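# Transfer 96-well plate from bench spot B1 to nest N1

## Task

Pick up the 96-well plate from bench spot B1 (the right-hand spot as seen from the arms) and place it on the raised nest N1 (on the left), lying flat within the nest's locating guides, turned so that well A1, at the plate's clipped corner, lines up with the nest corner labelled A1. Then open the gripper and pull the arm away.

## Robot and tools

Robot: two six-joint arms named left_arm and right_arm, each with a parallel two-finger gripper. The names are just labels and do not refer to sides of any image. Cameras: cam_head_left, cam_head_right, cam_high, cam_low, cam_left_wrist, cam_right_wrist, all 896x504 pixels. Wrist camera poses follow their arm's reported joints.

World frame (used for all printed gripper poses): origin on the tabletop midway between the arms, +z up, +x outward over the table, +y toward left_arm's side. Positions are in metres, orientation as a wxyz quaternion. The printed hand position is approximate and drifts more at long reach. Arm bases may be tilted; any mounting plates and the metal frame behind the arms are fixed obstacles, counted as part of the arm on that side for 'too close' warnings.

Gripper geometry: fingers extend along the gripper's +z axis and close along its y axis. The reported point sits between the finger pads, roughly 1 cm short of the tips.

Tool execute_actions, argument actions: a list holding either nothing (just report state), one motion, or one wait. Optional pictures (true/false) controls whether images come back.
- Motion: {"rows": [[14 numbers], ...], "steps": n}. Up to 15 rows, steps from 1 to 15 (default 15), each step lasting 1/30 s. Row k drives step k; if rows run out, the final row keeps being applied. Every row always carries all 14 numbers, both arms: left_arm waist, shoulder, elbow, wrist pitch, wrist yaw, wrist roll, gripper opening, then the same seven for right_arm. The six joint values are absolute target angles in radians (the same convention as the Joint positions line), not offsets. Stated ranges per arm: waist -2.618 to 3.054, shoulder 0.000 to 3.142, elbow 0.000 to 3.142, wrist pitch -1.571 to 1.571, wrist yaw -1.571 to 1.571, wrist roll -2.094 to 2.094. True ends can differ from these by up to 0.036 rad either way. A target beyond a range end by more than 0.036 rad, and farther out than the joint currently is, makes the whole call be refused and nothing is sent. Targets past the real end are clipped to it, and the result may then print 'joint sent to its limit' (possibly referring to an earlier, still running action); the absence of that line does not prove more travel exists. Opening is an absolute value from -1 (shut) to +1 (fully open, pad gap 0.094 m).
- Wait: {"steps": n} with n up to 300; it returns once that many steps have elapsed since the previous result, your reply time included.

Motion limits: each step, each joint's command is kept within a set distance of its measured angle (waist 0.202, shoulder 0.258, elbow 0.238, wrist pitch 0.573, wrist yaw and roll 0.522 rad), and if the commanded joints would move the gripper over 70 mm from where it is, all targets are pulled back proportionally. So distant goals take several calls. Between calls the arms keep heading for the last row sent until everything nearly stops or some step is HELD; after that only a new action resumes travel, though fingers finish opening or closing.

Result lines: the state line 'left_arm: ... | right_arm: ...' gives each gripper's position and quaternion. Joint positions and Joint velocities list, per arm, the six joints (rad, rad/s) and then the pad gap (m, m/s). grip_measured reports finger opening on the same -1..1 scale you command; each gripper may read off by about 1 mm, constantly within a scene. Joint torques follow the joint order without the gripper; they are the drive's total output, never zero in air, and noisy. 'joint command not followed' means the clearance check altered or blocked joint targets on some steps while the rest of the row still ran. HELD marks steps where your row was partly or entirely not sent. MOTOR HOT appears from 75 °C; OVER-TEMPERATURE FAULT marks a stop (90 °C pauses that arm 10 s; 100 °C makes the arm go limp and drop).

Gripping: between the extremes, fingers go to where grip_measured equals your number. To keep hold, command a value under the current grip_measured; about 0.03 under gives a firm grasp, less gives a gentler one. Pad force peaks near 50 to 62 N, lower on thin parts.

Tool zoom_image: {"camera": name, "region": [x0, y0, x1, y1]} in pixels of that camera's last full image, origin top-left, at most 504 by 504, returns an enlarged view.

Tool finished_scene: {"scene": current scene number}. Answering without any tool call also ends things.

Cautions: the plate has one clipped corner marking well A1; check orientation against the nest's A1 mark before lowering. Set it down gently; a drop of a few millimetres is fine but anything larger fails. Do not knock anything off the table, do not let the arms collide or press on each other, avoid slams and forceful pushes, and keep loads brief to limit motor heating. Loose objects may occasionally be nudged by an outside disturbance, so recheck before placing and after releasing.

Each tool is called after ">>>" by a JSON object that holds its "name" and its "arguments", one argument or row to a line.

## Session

>>> {"name": "execute_actions", "arguments": {
  "actions": []
}}

Scene clock: 0.00 s of 13200.00 s.
left_arm: end_effector_position=(+0.4142, +0.5145, +0.1467) grip_measured=+1.000 end_effector_quat_wxyz=(+0.074, -0.003, +0.996, -0.059) | right_arm: end_effector_position=(+0.3910, -0.6277, +0.3783) grip_measured=+1.000 end_effector_quat_wxyz=(+0.611, -0.061, +0.768, -0.182)
Joint positions: left_arm=[ 0.187  1.871  1.754 -1.162  0.023  0.386  0.094] | right_arm=[-0.963  1.122  1.078  0.077 -0.656 -0.469  0.094]
Joint velocities: left_arm=[ 0.007 -0.007 -0.007 -0.051 -0.007 -0.066  0.   ] | right_arm=[ 0.002 -0.002 -0.017 -0.081 -0.051  0.007  0.   ]
Joint torques (N m, as the arm reports them, + toward a larger angle): no reading
Motor temperatures (°C, as the motors report them): left_arm=[24 26 24 24 23 20] | right_arm=[21 25 23 21 22 19]
camera_calibration (this result's frames):
cam_left_wrist: T_world_to_cam=[[-0.160361, -0.981343, 0.106066, 0.557318], [-0.884048, 0.190588, 0.426773, 0.245695], [-0.439026, -0.0253302, -0.898117, 0.416108], [0, 0, 0, 1]] pos_world=[0.48926, 0.510633, 0.209746]
cam_right_wrist: T_world_to_cam=[[-0.144465, -0.944723, 0.294328, -0.6496], [-0.819217, -0.0526416, -0.571063, 0.51752], [0.55499, -0.323617, -0.766328, -0.0168041], [0, 0, 0, 1]] pos_world=[0.339443, -0.591887, 0.473855]

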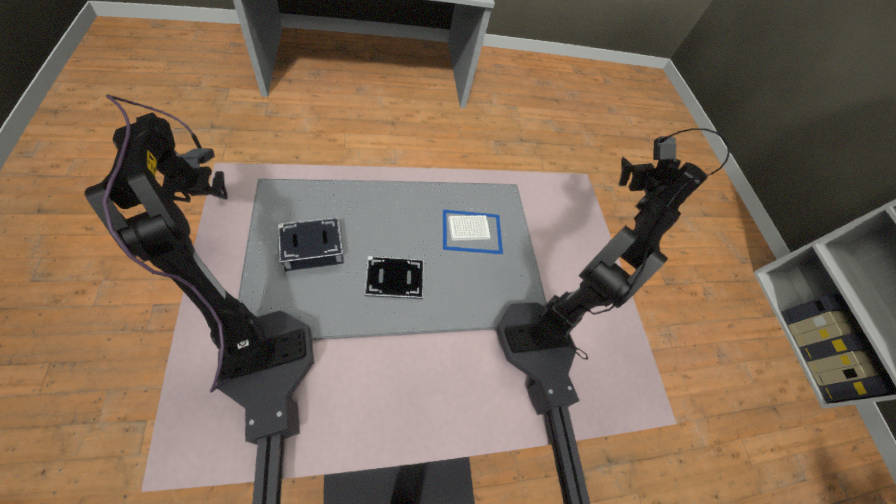

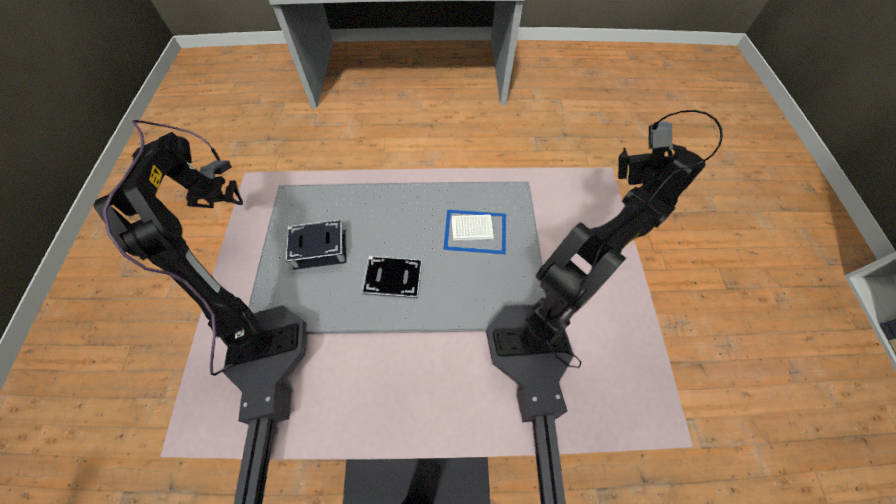

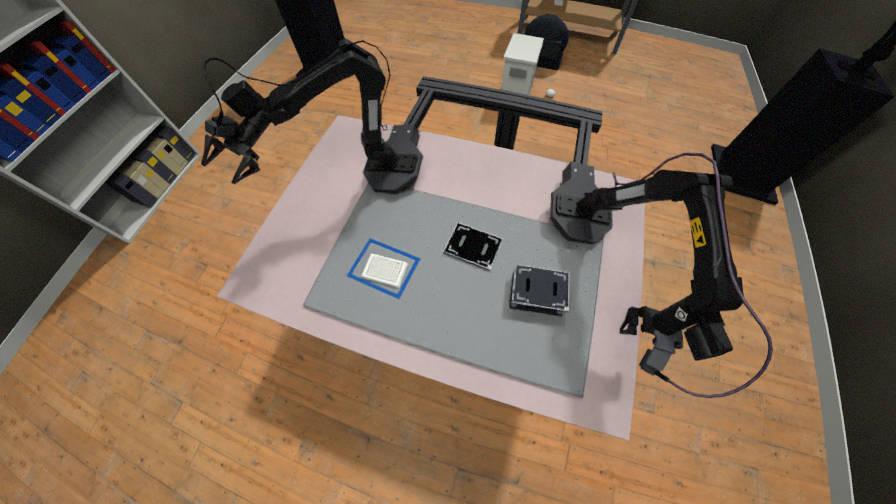

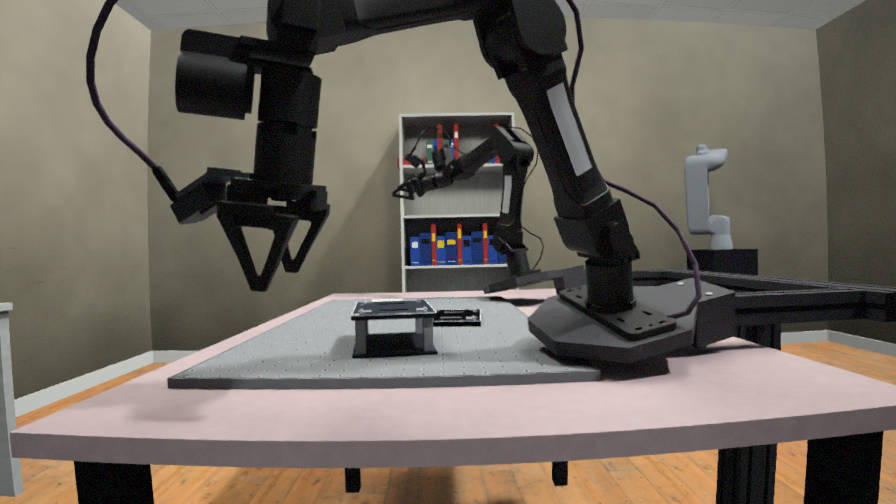

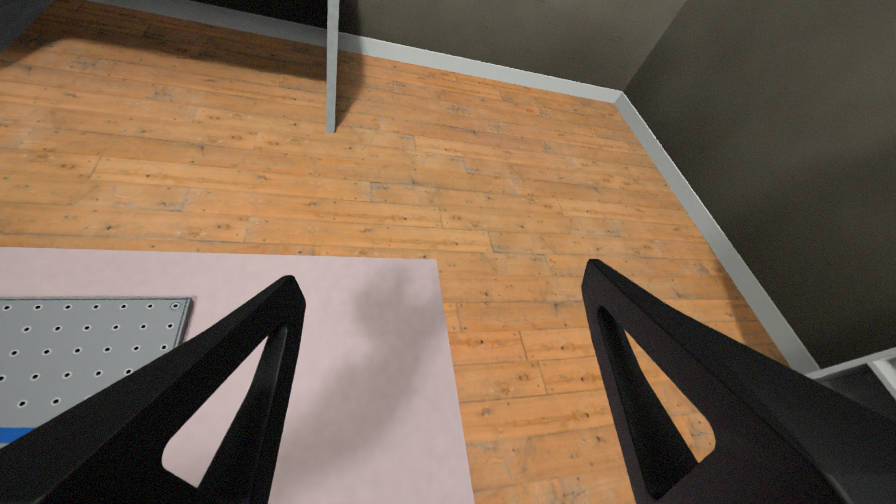

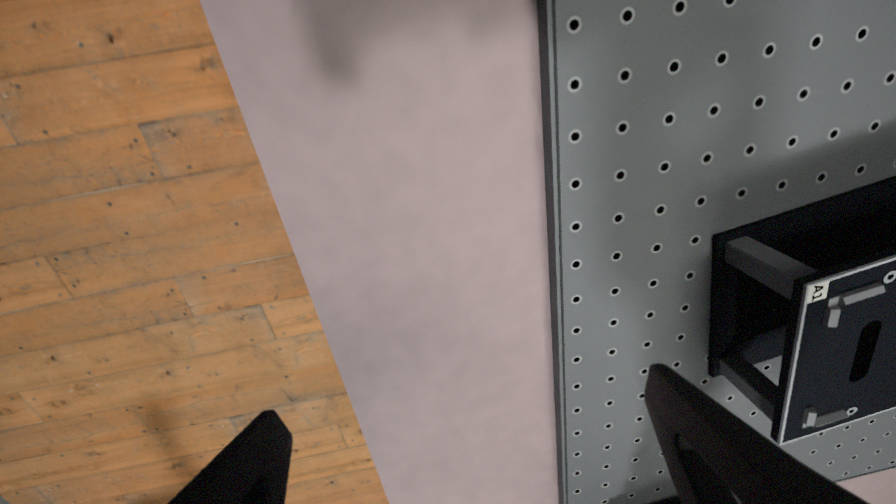

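>>> {"name": "zoom_image", "arguments": {
  "camera": "cam_head_right",
  "region": [435, 200, 515, 260]
}}

>>> {"name": "zoom_image", "arguments": {
  "camera": "cam_high",
  "region": [345, 235, 425, 300]
}}

Region (435, 200, 515, 260) of cam_head_right's 896x504 image, scaled by 6.300, with more detail than that image has; it fills the top 378 rows of this view, and the rest is white.

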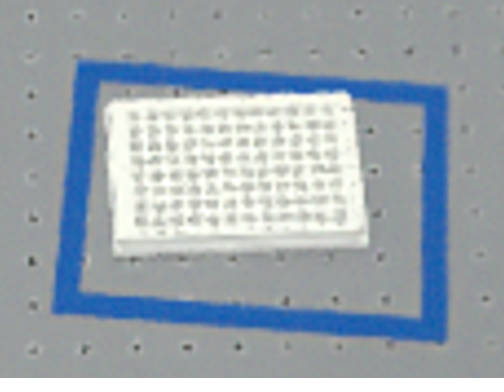

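Region (345, 235, 425, 300) of cam_high's 896x504 image, scaled by 6.300, with more detail than that image has; it fills the top 410 rows of this view, and the rest is white.

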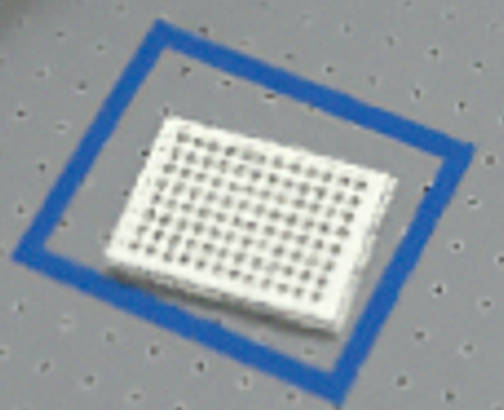

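>>> {"name": "execute_actions", "arguments": {
  "actions": [
    {"rows":[[0.187,1.871,1.754,-1.162,0.023,0.386,1,0.357,1.85,1.64,-1.05,0.225,-1.19,1]]}
  ],
  "pictures": false
}}

>>> {"name": "execute_actions", "arguments": {
  "actions": [
    {"steps":25}
  ],
  "pictures": false
}}

>>> {"name": "execute_actions", "arguments": {
  "actions": [
    {"rows":[[0.187,1.871,1.754,-1.162,0.023,0.386,1,0.357,2.03,1.63,-1.06,0.225,-1.19,1]]}
  ],
  "pictures": false
}}

>>> {"name": "execute_actions", "arguments": {
  "actions": [
    {"steps":10}
  ]
}}

Scene clock: 14.53 s of 13200.00 s.
left_arm: end_effector_position=(+0.4142, +0.5145, +0.1467) grip_measured=+1.000 end_effector_quat_wxyz=(+0.074, -0.003, +0.996, -0.059) | right_arm: end_effector_position=(+0.4701, -0.5005, +0.1089) grip_measured=+1.000 end_effector_quat_wxyz=(+0.105, -0.392, +0.910, -0.086)
Joint positions: left_arm=[ 0.187  1.871  1.754 -1.162  0.023  0.386  0.094] | right_arm=[-0.32   1.858  1.583 -0.804  0.121 -1.091  0.094]
Joint velocities: left_arm=[-0.007  0.002  0.002  0.007 -0.037  0.081  0.   ] | right_arm=[ 1.541  0.813  0.017 -1.487  0.725 -0.579  0.   ]
Joint torques (N m, as the arm reports them, + toward a larger angle): left_arm=[ -1.61 -12.83   5.46   0.46   0.12   0.01] | right_arm=[  2.99 -14.83   8.99   0.73  -0.24  -0.1 ]
Motor temperatures (°C, as the motors report them): left_arm=[24 32 26 24 23 20] | right_arm=[21 26 25 23 22 19]
Steps of this call (steps 1 to 130: nothing new was sent; then 9.70 s passed at rest; steps 131 to 145: all 15 steps of this action). Readings (joint positions):
131: left_arm=[0.187 1.871 1.754 -1.162 0.023 0.386] | right_arm=[-0.941 1.141 1.110 0.012 -0.595 -0.529]
132: left_arm=[0.187 1.871 1.754 -1.162 0.023 0.386] | right_arm=[-0.898 1.185 1.171 -0.062 -0.519 -0.601]
134: left_arm=[0.187 1.871 1.754 -1.162 0.023 0.386] | right_arm=[-0.797 1.304 1.303 -0.203 -0.368 -0.746]
138: left_arm=[0.187 1.871 1.754 -1.162 0.023 0.386] | right_arm=[-0.608 1.562 1.525 -0.460 -0.107 -0.939]
145: the state above

Scene clock: 15.37 s of 13200.00 s.
left_arm: end_effector_position=(+0.4142, +0.5145, +0.1467) grip_measured=+1.000 end_effector_quat_wxyz=(+0.074, -0.003, +0.996, -0.059) | right_arm: end_effector_position=(+0.4193, -0.2352, +0.1459) grip_measured=+1.000 end_effector_quat_wxyz=(-0.076, +0.704, -0.705, +0.033)
Joint positions: left_arm=[ 0.187  1.871  1.754 -1.162  0.023  0.386  0.094] | right_arm=[ 0.351  1.875  1.608 -1.035  0.23  -1.182  0.094]
Joint velocities: left_arm=[ 0.007 -0.022 -0.007  0.051 -0.022  0.081  0.   ] | right_arm=[-0.002 -0.002  0.007 -0.051  0.022  0.022  0.   ]
Joint torques (N m, as the arm reports them, + toward a larger angle): left_arm=[ -1.61 -12.83   5.46   0.46   0.12   0.02] | right_arm=[  2.06 -11.24   7.66   0.49  -0.08  -0.09]
Motor temperatures (°C, as the motors report them): left_arm=[24 32 26 24 23 20] | right_arm=[22 27 26 23 22 19]
Steps of this call (steps 1 to 25: the robot went on to your last target). Readings (joint positions):
1: left_arm=[0.187 1.871 1.754 -1.162 0.023 0.386] | right_arm=[-0.262 1.882 1.583 -0.849 0.143 -1.108]
2: left_arm=[0.187 1.871 1.754 -1.162 0.023 0.386] | right_arm=[-0.202 1.897 1.583 -0.886 0.159 -1.121]
4: left_arm=[0.187 1.871 1.754 -1.162 0.023 0.386] | right_arm=[-0.080 1.907 1.583 -0.935 0.181 -1.140]
8: left_arm=[0.187 1.871 1.754 -1.162 0.023 0.386] | right_arm=[0.166 1.899 1.597 -0.977 0.206 -1.161]
25: the state above

Scene clock: 15.87 s of 13200.00 s.
left_arm: end_effector_position=(+0.4142, +0.5145, +0.1467) grip_measured=+1.000 end_effector_quat_wxyz=(+0.074, -0.003, +0.996, -0.059) | right_arm: end_effector_position=(+0.4053, -0.2256, +0.0817) grip_measured=+1.000 end_effector_quat_wxyz=(+0.003, +0.721, -0.693, +0.002)
Joint positions: left_arm=[ 0.187  1.871  1.754 -1.162  0.023  0.386  0.094] | right_arm=[ 0.351  2.056  1.628 -1.049  0.231 -1.183  0.094]
Joint velocities: left_arm=[-0.017 -0.002  0.007  0.037 -0.066  0.022  0.   ] | right_arm=[-0.012 -0.027  0.007  0.022 -0.022  0.037  0.   ]
Joint torques (N m, as the arm reports them, + toward a larger angle): left_arm=[ -1.61 -12.84   5.48   0.46   0.12   0.01] | right_arm=[  2.28 -12.13   5.28   0.25  -0.07  -0.1 ]
Motor temperatures (°C, as the motors report them): left_arm=[24 32 26 24 23 20] | right_arm=[22 27 26 23 22 19]
Steps of this call (steps 1 to 15: all 15 steps of this action). Readings (joint positions):
1: left_arm=[0.187 1.871 1.754 -1.162 0.023 0.386] | right_arm=[0.351 1.889 1.614 -1.042 0.231 -1.183]
2: left_arm=[0.187 1.871 1.754 -1.162 0.023 0.386] | right_arm=[0.351 1.912 1.624 -1.043 0.231 -1.183]
4: left_arm=[0.187 1.871 1.754 -1.162 0.023 0.386] | right_arm=[0.351 1.973 1.628 -1.040 0.231 -1.183]
8: left_arm=[0.187 1.871 1.754 -1.162 0.023 0.386] | right_arm=[0.351 2.063 1.628 -1.046 0.231 -1.183]
15: the state above

Scene clock: 16.20 s of 13200.00 s.
left_arm: end_effector_position=(+0.4142, +0.5145, +0.1467) grip_measured=+1.000 end_effector_quat_wxyz=(+0.074, -0.003, +0.996, -0.059) | right_arm: end_effector_position=(+0.4053, -0.2256, +0.0819) grip_measured=+1.000 end_effector_quat_wxyz=(+0.003, +0.721, -0.693, +0.002)
Joint positions: left_arm=[ 0.187  1.871  1.754 -1.162  0.023  0.386  0.094] | right_arm=[ 0.351  2.055  1.628 -1.049  0.231 -1.183  0.094]
Joint velocities: left_arm=[ 0.002 -0.012 -0.007  0.125  0.007  0.022  0.   ] | right_arm=[ 0.002  0.007  0.002  0.007 -0.007  0.007  0.   ]
Joint torques (N m, as the arm reports them, + toward a larger angle): left_arm=[ -1.6  -12.83   5.45   0.46   0.13   0.02] | right_arm=[  2.3  -12.26   5.25   0.24  -0.08  -0.09]
Motor temperatures (°C, as the motors report them): left_arm=[24 32 26 24 23 20] | right_arm=[22 27 26 23 22 19]
Steps of this call (steps 1 to 10: the robot went on to your last target). Readings (joint positions):
1: left_arm=[0.187 1.871 1.754 -1.162 0.023 0.386] | right_arm=[0.351 2.055 1.628 -1.049 0.231 -1.183]
2: left_arm=[0.187 1.871 1.754 -1.162 0.023 0.386] | right_arm=[0.351 2.055 1.628 -1.049 0.231 -1.183]
4: left_arm=[0.187 1.871 1.754 -1.162 0.023 0.386] | right_arm=[0.351 2.055 1.628 -1.049 0.231 -1.183]
8: left_arm=[0.187 1.871 1.754 -1.162 0.023 0.386] | right_arm=[0.351 2.055 1.628 -1.049 0.231 -1.183]
10: the state above
camera_calibration (this result's frames):
cam_left_wrist: T_world_to_cam=[[-0.160361, -0.981343, 0.106066, 0.557318], [-0.884048, 0.190588, 0.426773, 0.245695], [-0.439026, -0.0253302, -0.898117, 0.416108], [0, 0, 0, 1]] pos_world=[0.48926, 0.510633, 0.209746]
cam_right_wrist: T_world_to_cam=[[0.999688, -0.0249209, -0.00176514, -0.412429], [-0.0172107, -0.738168, 0.674398, -0.200514], [-0.0181096, -0.674157, -0.738366, 0.0291565], [0, 0, 0, 1]] pos_world=[0.409378, -0.138635, 0.156026]

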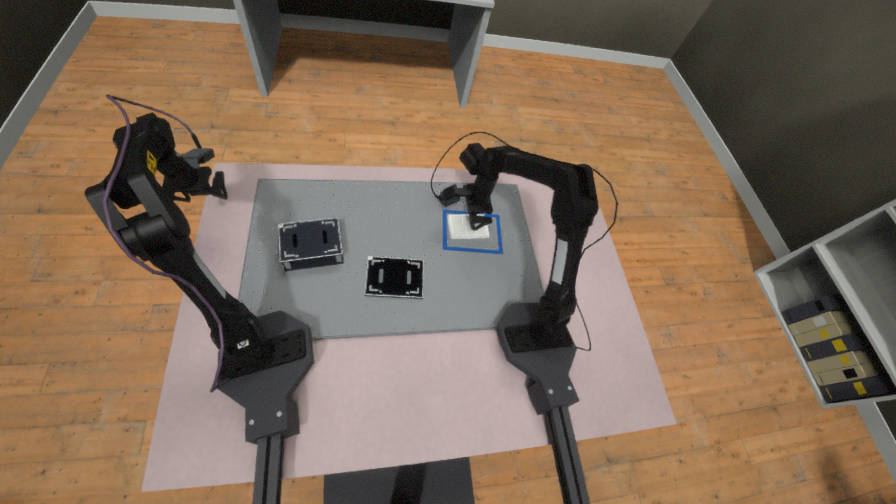

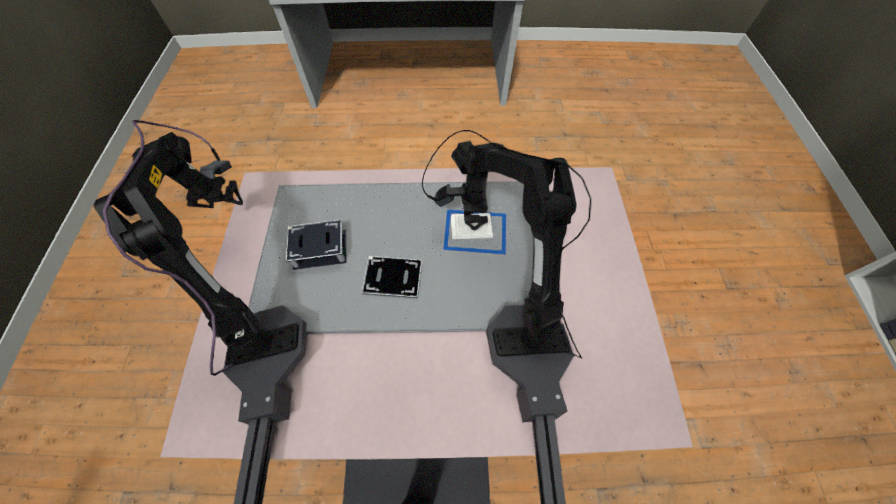

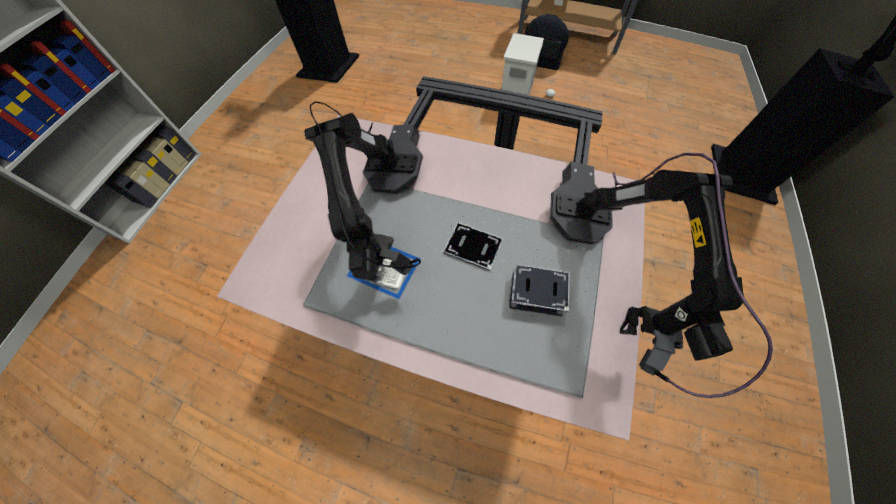

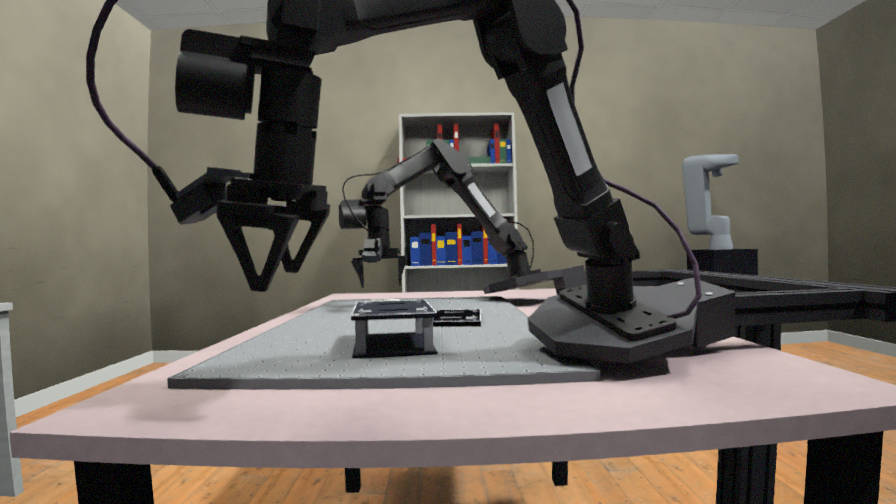

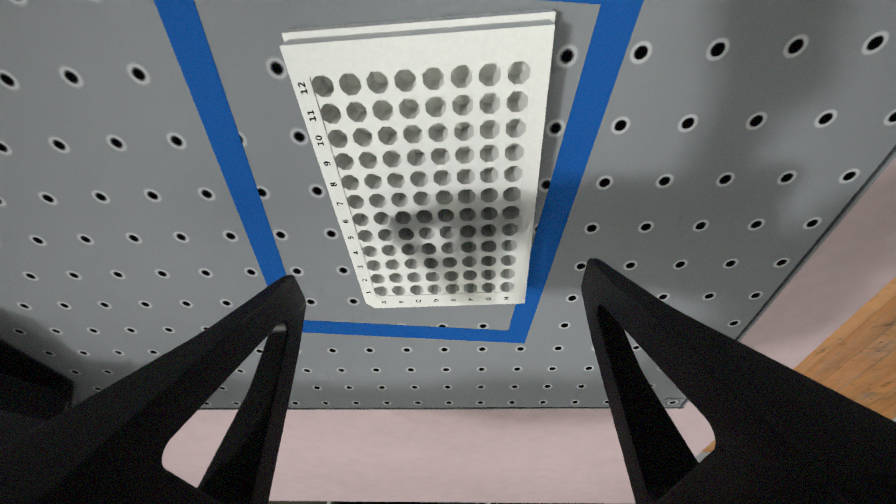

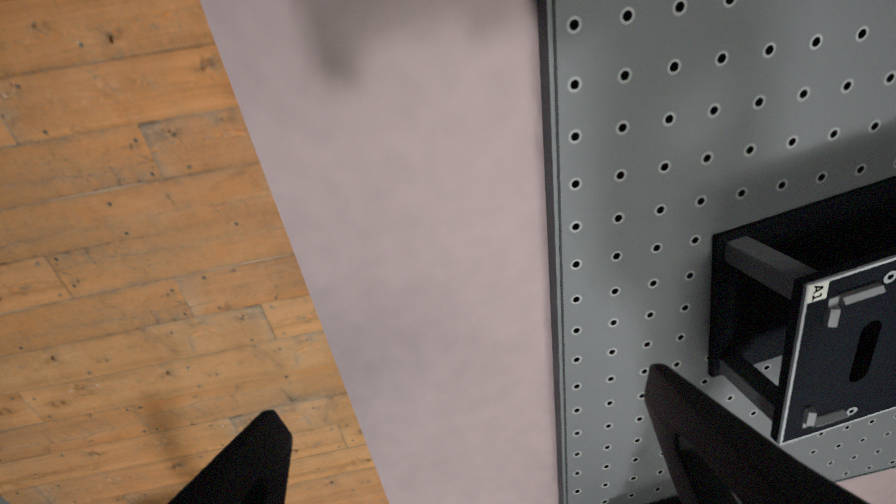

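>>> {"name": "execute_actions", "arguments": {
  "actions": [
    {"rows":[[0.187,1.871,1.754,-1.162,0.023,0.386,1,0.315,2.07,1.56,-0.96,0.215,1.94,1]]}
  ],
  "pictures": false
}}

>>> {"name": "execute_actions", "arguments": {
  "actions": [
    {"steps":15}
  ],
  "pictures": false
}}

>>> {"name": "execute_actions", "arguments": {
  "actions": [
    {"rows":[[0.187,1.871,1.754,-1.162,0.023,0.386,1,0.315,2.09,1.5,-0.885,0.215,1.94,1]]}
  ],
  "pictures": false
}}

>>> {"name": "execute_actions", "arguments": {
  "actions": [
    {"steps":10}
  ]
}}

Scene clock: 24.03 s of 13200.00 s.
left_arm: end_effector_position=(+0.4142, +0.5145, +0.1467) grip_measured=+1.000 end_effector_quat_wxyz=(+0.074, -0.003, +0.996, -0.059) | right_arm: end_effector_position=(+0.4024, -0.2370, +0.0563) grip_measured=+1.000 end_effector_quat_wxyz=(-0.013, -0.046, +0.999, -0.005)
Joint positions: left_arm=[ 0.187  1.871  1.754 -1.162  0.023  0.386  0.094] | right_arm=[ 0.311  2.077  1.568 -0.982  0.221  0.3    0.094]
Joint velocities: left_arm=[-0.012 -0.012 -0.007  0.022 -0.051  0.007  0.   ] | right_arm=[ 0.007 -0.007 -0.007  0.022  0.007  2.85   0.   ]
Joint torques (N m, as the arm reports them, + toward a larger angle): left_arm=[ -1.58 -12.84   5.47   0.46   0.12   0.01] | right_arm=[  2.08 -11.01   4.39   0.44  -0.03   0.01]
Motor temperatures (°C, as the motors report them): left_arm=[24 33 26 24 23 20] | right_arm=[22 29 25 22 22 19]
Steps of this call (steps 1 to 15: the robot went on to your last target; steps 16 to 90: nothing new was sent; then 4.33 s passed at rest; steps 91 to 105: all 15 steps of this action). Readings (joint positions):
91: left_arm=[0.187 1.871 1.754 -1.162 0.023 0.386] | right_arm=[0.348 2.055 1.618 -1.038 0.229 -1.100]
92: left_arm=[0.187 1.871 1.754 -1.162 0.023 0.386] | right_arm=[0.344 2.055 1.607 -1.023 0.228 -0.999]
94: left_arm=[0.187 1.871 1.754 -1.162 0.023 0.386] | right_arm=[0.330 2.063 1.585 -1.004 0.227 -0.799]
98: left_arm=[0.187 1.871 1.754 -1.162 0.023 0.386] | right_arm=[0.311 2.076 1.568 -0.994 0.227 -0.400]
105: the state above

Scene clock: 24.53 s of 13200.00 s.
left_arm: end_effector_position=(+0.4142, +0.5145, +0.1467) grip_measured=+1.000 end_effector_quat_wxyz=(+0.074, -0.003, +0.996, -0.059) | right_arm: end_effector_position=(+0.4040, -0.2343, +0.0563) grip_measured=+1.000 end_effector_quat_wxyz=(-0.009, +0.613, +0.790, -0.005)
Joint positions: left_arm=[ 0.187  1.871  1.754 -1.162  0.023  0.386  0.094] | right_arm=[ 0.311  2.077  1.568 -0.972  0.211  1.71   0.094]
Joint velocities: left_arm=[ 0.002  0.002  0.002 -0.007 -0.007  0.007  0.   ] | right_arm=[-0.012  0.022 -0.012 -0.022  0.022  1.546  0.   ]
Joint torques (N m, as the arm reports them, + toward a larger angle): left_arm=[ -1.59 -12.81   5.43   0.46   0.12   0.02] | right_arm=[  2.11 -11.02   4.31   0.36   0.02   0.05]
Motor temperatures (°C, as the motors report them): left_arm=[24 33 26 24 23 20] | right_arm=[22 29 25 22 22 19]
Steps of this call (steps 1 to 15: the robot went on to your last target). Readings (joint positions):
1: left_arm=[0.187 1.871 1.754 -1.162 0.023 0.386] | right_arm=[0.311 2.077 1.568 -0.981 0.221 0.400]
2: left_arm=[0.187 1.871 1.754 -1.162 0.023 0.386] | right_arm=[0.311 2.077 1.568 -0.981 0.220 0.499]
4: left_arm=[0.187 1.871 1.754 -1.162 0.023 0.386] | right_arm=[0.311 2.077 1.568 -0.980 0.218 0.699]
8: left_arm=[0.187 1.871 1.754 -1.162 0.023 0.386] | right_arm=[0.311 2.077 1.568 -0.977 0.214 1.098]
15: the state above

Scene clock: 25.03 s of 13200.00 s.
left_arm: end_effector_position=(+0.4142, +0.5145, +0.1467) grip_measured=+1.000 end_effector_quat_wxyz=(+0.074, -0.003, +0.996, -0.059) | right_arm: end_effector_position=(+0.3999, -0.2310, +0.0372) grip_measured=+1.000 end_effector_quat_wxyz=(-0.008, +0.694, +0.720, -0.003)
Joint positions: left_arm=[ 0.187  1.871  1.754 -1.162  0.023  0.386  0.094] | right_arm=[ 0.311  2.093  1.511 -0.893  0.209  1.923  0.094]
Joint velocities: left_arm=[ 0.002  0.002 -0.012  0.007 -0.051  0.007  0.   ] | right_arm=[-0.002 -0.007 -0.007  0.022 -0.081 -0.007  0.   ]
Joint torques (N m, as the arm reports them, + toward a larger angle): left_arm=[ -1.59 -12.82   5.47   0.46   0.11   0.02] | right_arm=[  2.15 -10.84   4.14   0.33   0.06   0.09]
Motor temperatures (°C, as the motors report them): left_arm=[24 33 26 24 23 20] | right_arm=[22 30 25 22 22 19]
Steps of this call (steps 1 to 15: all 15 steps of this action). Readings (joint positions):
1: left_arm=[0.187 1.871 1.754 -1.162 0.023 0.386] | right_arm=[0.311 2.077 1.559 -0.957 0.211 1.755]
2: left_arm=[0.187 1.871 1.754 -1.162 0.023 0.386] | right_arm=[0.311 2.077 1.548 -0.941 0.211 1.790]
4: left_arm=[0.187 1.871 1.754 -1.162 0.023 0.386] | right_arm=[0.311 2.083 1.526 -0.921 0.210 1.841]
8: left_arm=[0.187 1.871 1.754 -1.162 0.023 0.386] | right_arm=[0.311 2.093 1.511 -0.908 0.209 1.895]
15: the state above

Scene clock: 25.37 s of 13200.00 s.
left_arm: end_effector_position=(+0.4142, +0.5145, +0.1467) grip_measured=+1.000 end_effector_quat_wxyz=(+0.074, -0.003, +0.996, -0.059) | right_arm: end_effector_position=(+0.4006, -0.2308, +0.0372) grip_measured=+1.000 end_effector_quat_wxyz=(-0.007, +0.697, +0.717, -0.002)
Joint positions: left_arm=[ 0.187  1.871  1.754 -1.162  0.023  0.386  0.094] | right_arm=[ 0.311  2.093  1.511 -0.89   0.209  1.93   0.094]
Joint velocities: left_arm=[-0.027 -0.027  0.002 -0.066 -0.051 -0.037  0.   ] | right_arm=[-0.012 -0.007 -0.012 -0.037 -0.007  0.022  0.   ]
Joint torques (N m, as the arm reports them, + toward a larger angle): left_arm=[ -1.59 -12.81   5.43   0.46   0.12   0.02] | right_arm=[  2.09 -10.67   4.01   0.34   0.04   0.06]
Motor temperatures (°C, as the motors report them): left_arm=[24 33 27 24 23 20] | right_arm=[22 30 25 22 22 19]
Steps of this call (steps 1 to 10: the robot went on to your last target). Readings (joint positions):
1: left_arm=[0.187 1.871 1.754 -1.162 0.023 0.386] | right_arm=[0.311 2.093 1.511 -0.892 0.209 1.925]
2: left_arm=[0.187 1.871 1.754 -1.162 0.023 0.386] | right_arm=[0.311 2.093 1.511 -0.892 0.209 1.926]
4: left_arm=[0.187 1.871 1.754 -1.162 0.023 0.386] | right_arm=[0.311 2.093 1.511 -0.891 0.209 1.928]
8: left_arm=[0.187 1.871 1.754 -1.162 0.023 0.386] | right_arm=[0.311 2.093 1.511 -0.890 0.209 1.930]
10: the state above
camera_calibration (this result's frames):
cam_left_wrist: T_world_to_cam=[[-0.160361, -0.981343, 0.106066, 0.557318], [-0.884048, 0.190588, 0.426773, 0.245695], [-0.439026, -0.0253302, -0.898117, 0.416108], [0, 0, 0, 1]] pos_world=[0.48926, 0.510633, 0.209746]
cam_right_wrist: T_world_to_cam=[[-0.999267, 0.0359019, 0.0133134, 0.406282], [0.0354856, 0.737648, 0.674253, 0.145206], [0.0143864, 0.674231, -0.738381, 0.290729], [0, 0, 0, 1]] pos_world=[0.396648, -0.317715, 0.111354]

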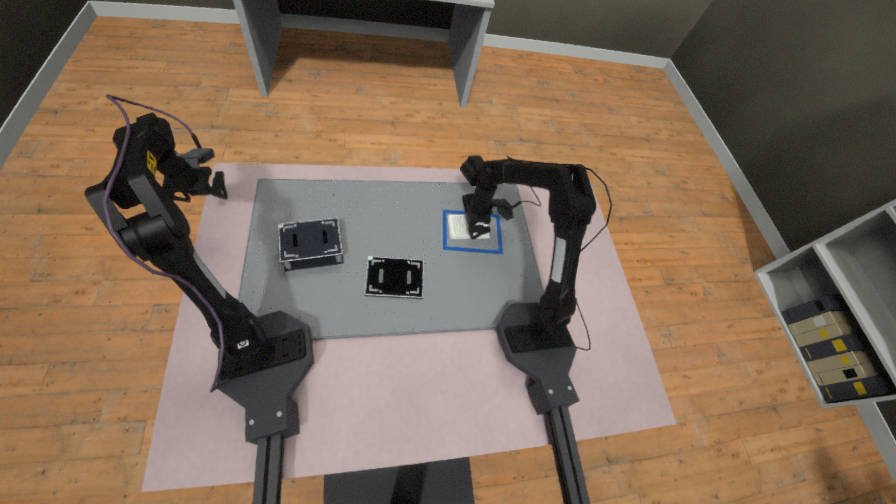

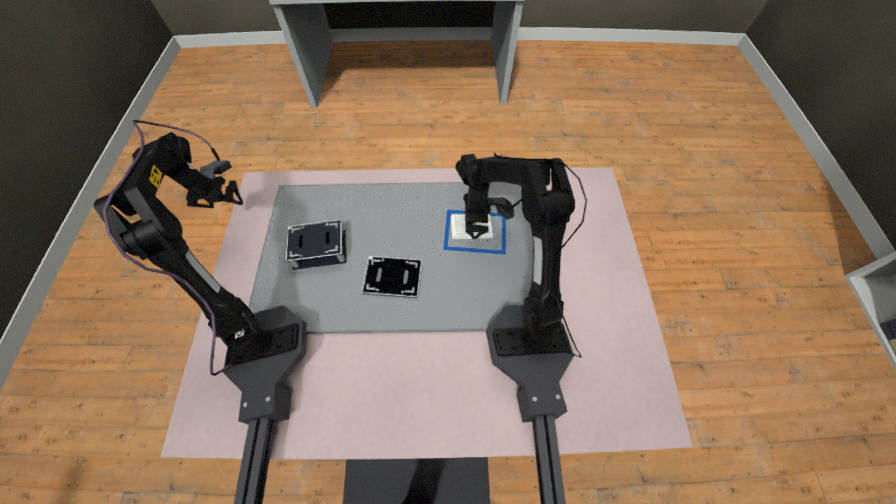

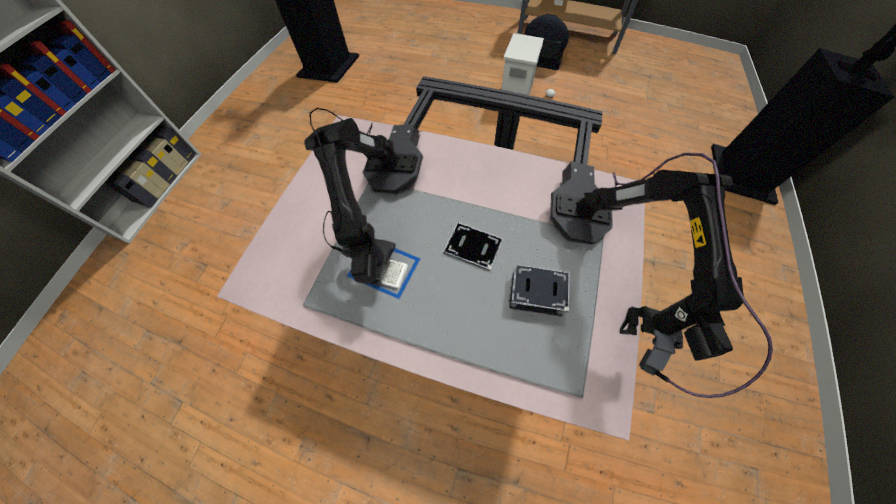

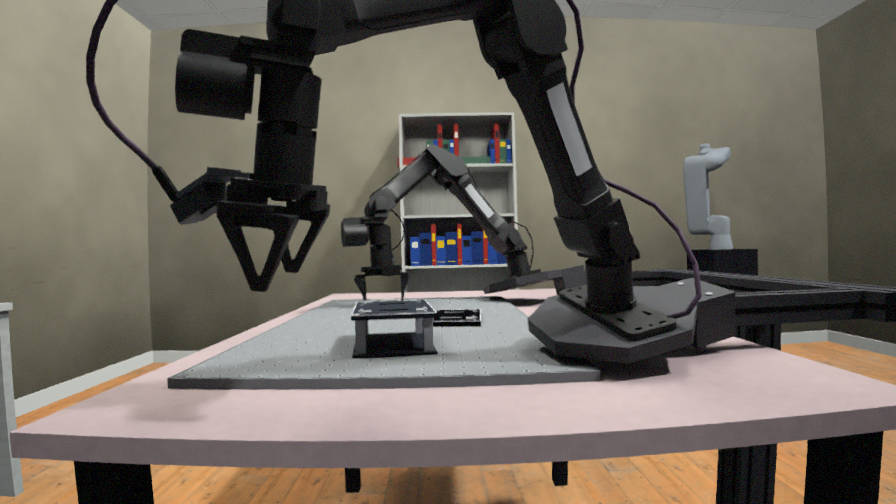

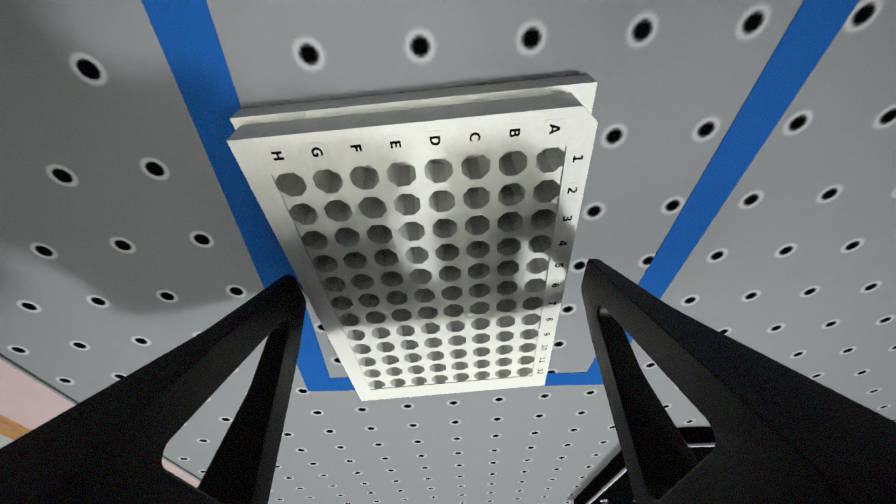

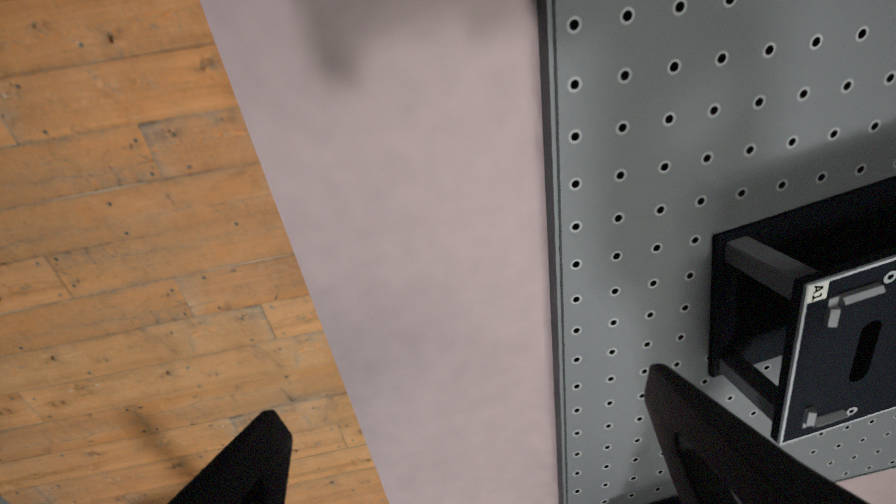

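>>> {"name": "execute_actions", "arguments": {
  "actions": [
    {"rows":[[0.187,1.871,1.754,-1.162,0.023,0.386,1,0.315,2.09,1.5,-0.862,0.215,1.905,1],[0.187,1.871,1.754,-1.162,0.023,0.386,1,0.315,2.09,1.5,-0.862,0.215,1.905,1],[0.187,1.871,1.754,-1.162,0.023,0.386,1,0.315,2.09,1.5,-0.862,0.215,1.905,1],[0.187,1.871,1.754,-1.162,0.023,0.386,1,0.315,2.09,1.5,-0.862,0.215,1.905,1],[0.187,1.871,1.754,-1.162,0.023,0.386,1,0.315,2.125,1.5,-0.845,0.215,1.905,1]]}
  ],
  "pictures": false
}}

>>> {"name": "execute_actions", "arguments": {
  "actions": [
    {"rows":[[0.187,1.871,1.754,-1.162,0.023,0.386,1,0.315,2.125,1.5,-0.845,0.215,1.905,0.72]]}
  ]
}}

Scene clock: 32.63 s of 13200.00 s.
left_arm: end_effector_position=(+0.4142, +0.5145, +0.1467) grip_measured=+1.000 end_effector_quat_wxyz=(+0.074, -0.003, +0.996, -0.059) | right_arm: end_effector_position=(+0.4058, -0.2263, +0.0291) grip_measured=+1.000 end_effector_quat_wxyz=(-0.004, +0.692, +0.721, +0.006)
Joint positions: left_arm=[ 0.187  1.871  1.754 -1.162  0.023  0.386  0.094] | right_arm=[ 0.311  2.115  1.511 -0.85   0.209  1.914  0.094]
Joint velocities: left_arm=[-0.017 -0.007  0.007 -0.007 -0.037 -0.051  0.   ] | right_arm=[ 0.007  0.002  0.022  0.022 -0.022 -0.022  0.   ]
Joint torques (N m, as the arm reports them, + toward a larger angle): left_arm=[ -1.6  -12.82   5.42   0.46   0.12   0.02] | right_arm=[ 2.14 -9.91  4.    0.38  0.06 -0.09]
Motor temperatures (°C, as the motors report them): left_arm=[24 34 27 24 23 20] | right_arm=[22 30 25 22 22 19]
Steps of this call (steps 1 to 15: the robot went on to your last target; steps 16 to 90: nothing new was sent; then 3.77 s passed at rest; steps 91 to 105: all 15 steps of this action). Readings (joint positions):
91: left_arm=[0.187 1.871 1.754 -1.162 0.023 0.386] | right_arm=[0.311 2.093 1.511 -0.888 0.209 1.928]
92: left_arm=[0.187 1.871 1.754 -1.162 0.023 0.386] | right_arm=[0.311 2.093 1.511 -0.884 0.209 1.925]
94: left_arm=[0.187 1.871 1.754 -1.162 0.023 0.386] | right_arm=[0.311 2.093 1.511 -0.877 0.209 1.921]
98: left_arm=[0.187 1.871 1.754 -1.162 0.023 0.386] | right_arm=[0.311 2.110 1.511 -0.860 0.209 1.916]
105: the state above

Scene clock: 33.13 s of 13200.00 s.
left_arm: end_effector_position=(+0.4142, +0.5145, +0.1467) grip_measured=+1.000 end_effector_quat_wxyz=(+0.074, -0.003, +0.996, -0.059) | right_arm: end_effector_position=(+0.4061, -0.2262, +0.0291) grip_measured=+0.751 end_effector_quat_wxyz=(-0.004, +0.692, +0.722, +0.007)
Joint positions: left_arm=[ 0.187  1.871  1.754 -1.162  0.023  0.386  0.094] | right_arm=[ 0.311  2.115  1.511 -0.849  0.209  1.913  0.082]
Joint velocities: left_arm=[ 0.022  0.017  0.007 -0.051  0.037 -0.037  0.   ] | right_arm=[ 0.002  0.002 -0.007  0.007  0.022  0.007  0.001]
Joint torques (N m, as the arm reports them, + toward a larger angle): left_arm=[ -1.61 -12.82   5.45   0.46   0.13   0.02] | right_arm=[ 2.08 -9.93  4.13  0.36  0.04 -0.09]
Motor temperatures (°C, as the motors report them): left_arm=[24 34 27 24 23 20] | right_arm=[22 30 25 22 22 19]
Steps of this call (steps 1 to 15: all 15 steps of this action). Readings (joint positions):
1: left_arm=[0.187 1.871 1.754 -1.162 0.023 0.386] | right_arm=[0.311 2.115 1.511 -0.850 0.209 1.914]
2: left_arm=[0.187 1.871 1.754 -1.162 0.023 0.386] | right_arm=[0.311 2.115 1.511 -0.849 0.209 1.913]
4: left_arm=[0.187 1.871 1.754 -1.162 0.023 0.386] | right_arm=[0.311 2.115 1.511 -0.849 0.209 1.913]
8: left_arm=[0.187 1.871 1.754 -1.162 0.023 0.386] | right_arm=[0.311 2.115 1.511 -0.849 0.209 1.913]
15: the state above
camera_calibration (this result's frames):
cam_left_wrist: T_world_to_cam=[[-0.160361, -0.981343, 0.106066, 0.557318], [-0.884048, 0.190588, 0.426773, 0.245695], [-0.439026, -0.0253302, -0.898117, 0.416108], [0, 0, 0, 1]] pos_world=[0.48926, 0.510633, 0.209746]
cam_right_wrist: T_world_to_cam=[[-0.999738, 0.0225389, -0.00402067, 0.409439], [0.0137926, 0.73309, 0.679992, 0.154701], [0.0182738, 0.679758, -0.733209, 0.281127], [0, 0, 0, 1]] pos_world=[0.402061, -0.313736, 0.102576]

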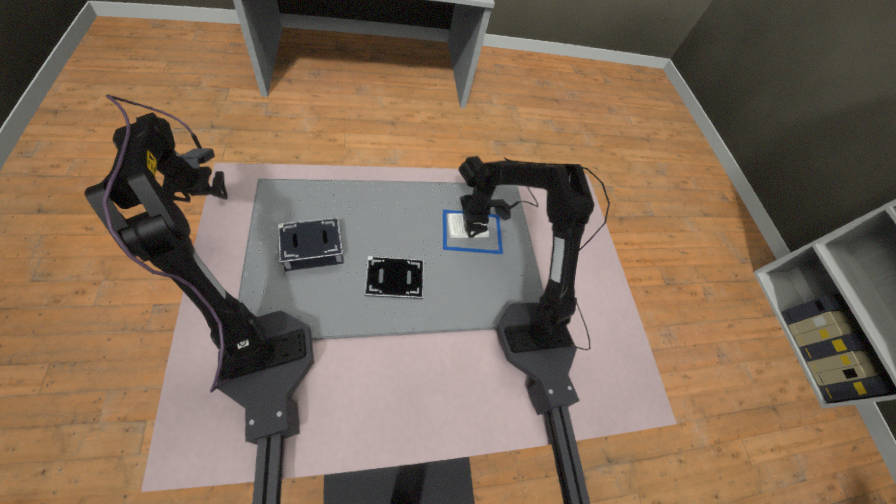

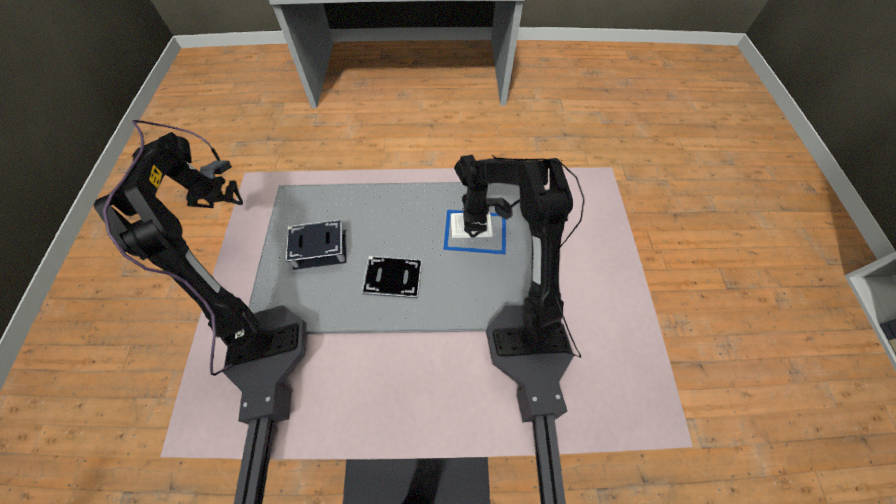

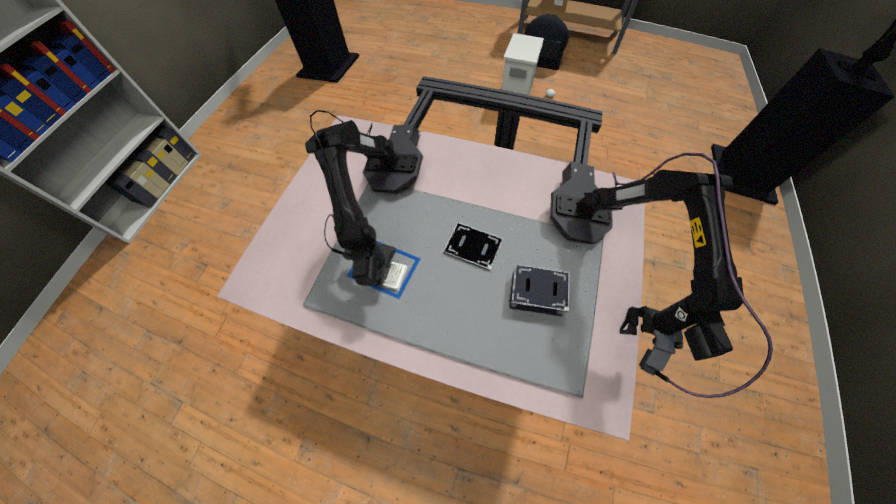

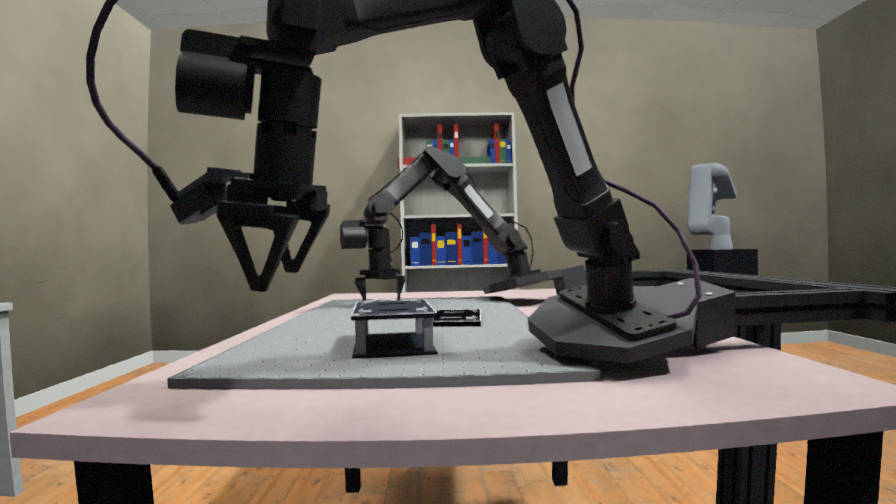

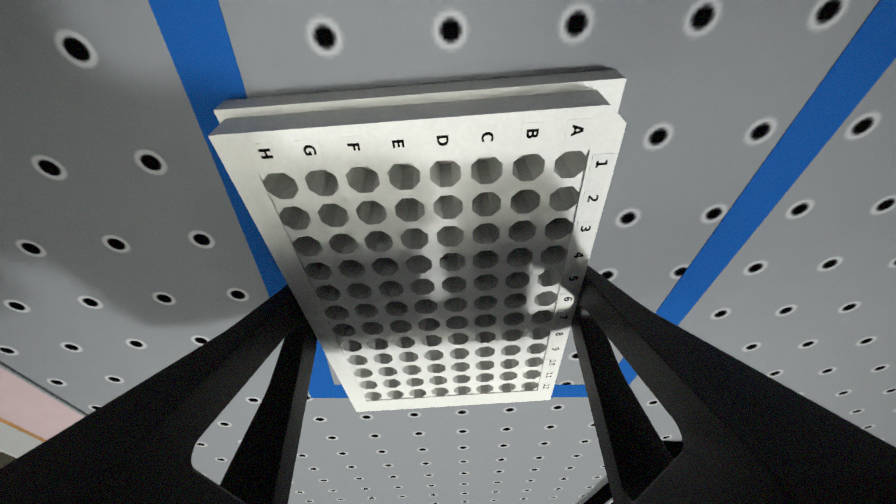

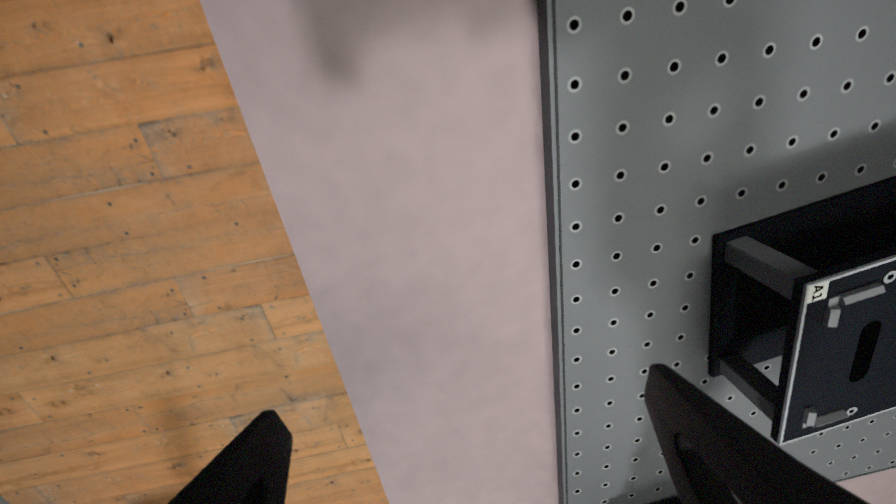

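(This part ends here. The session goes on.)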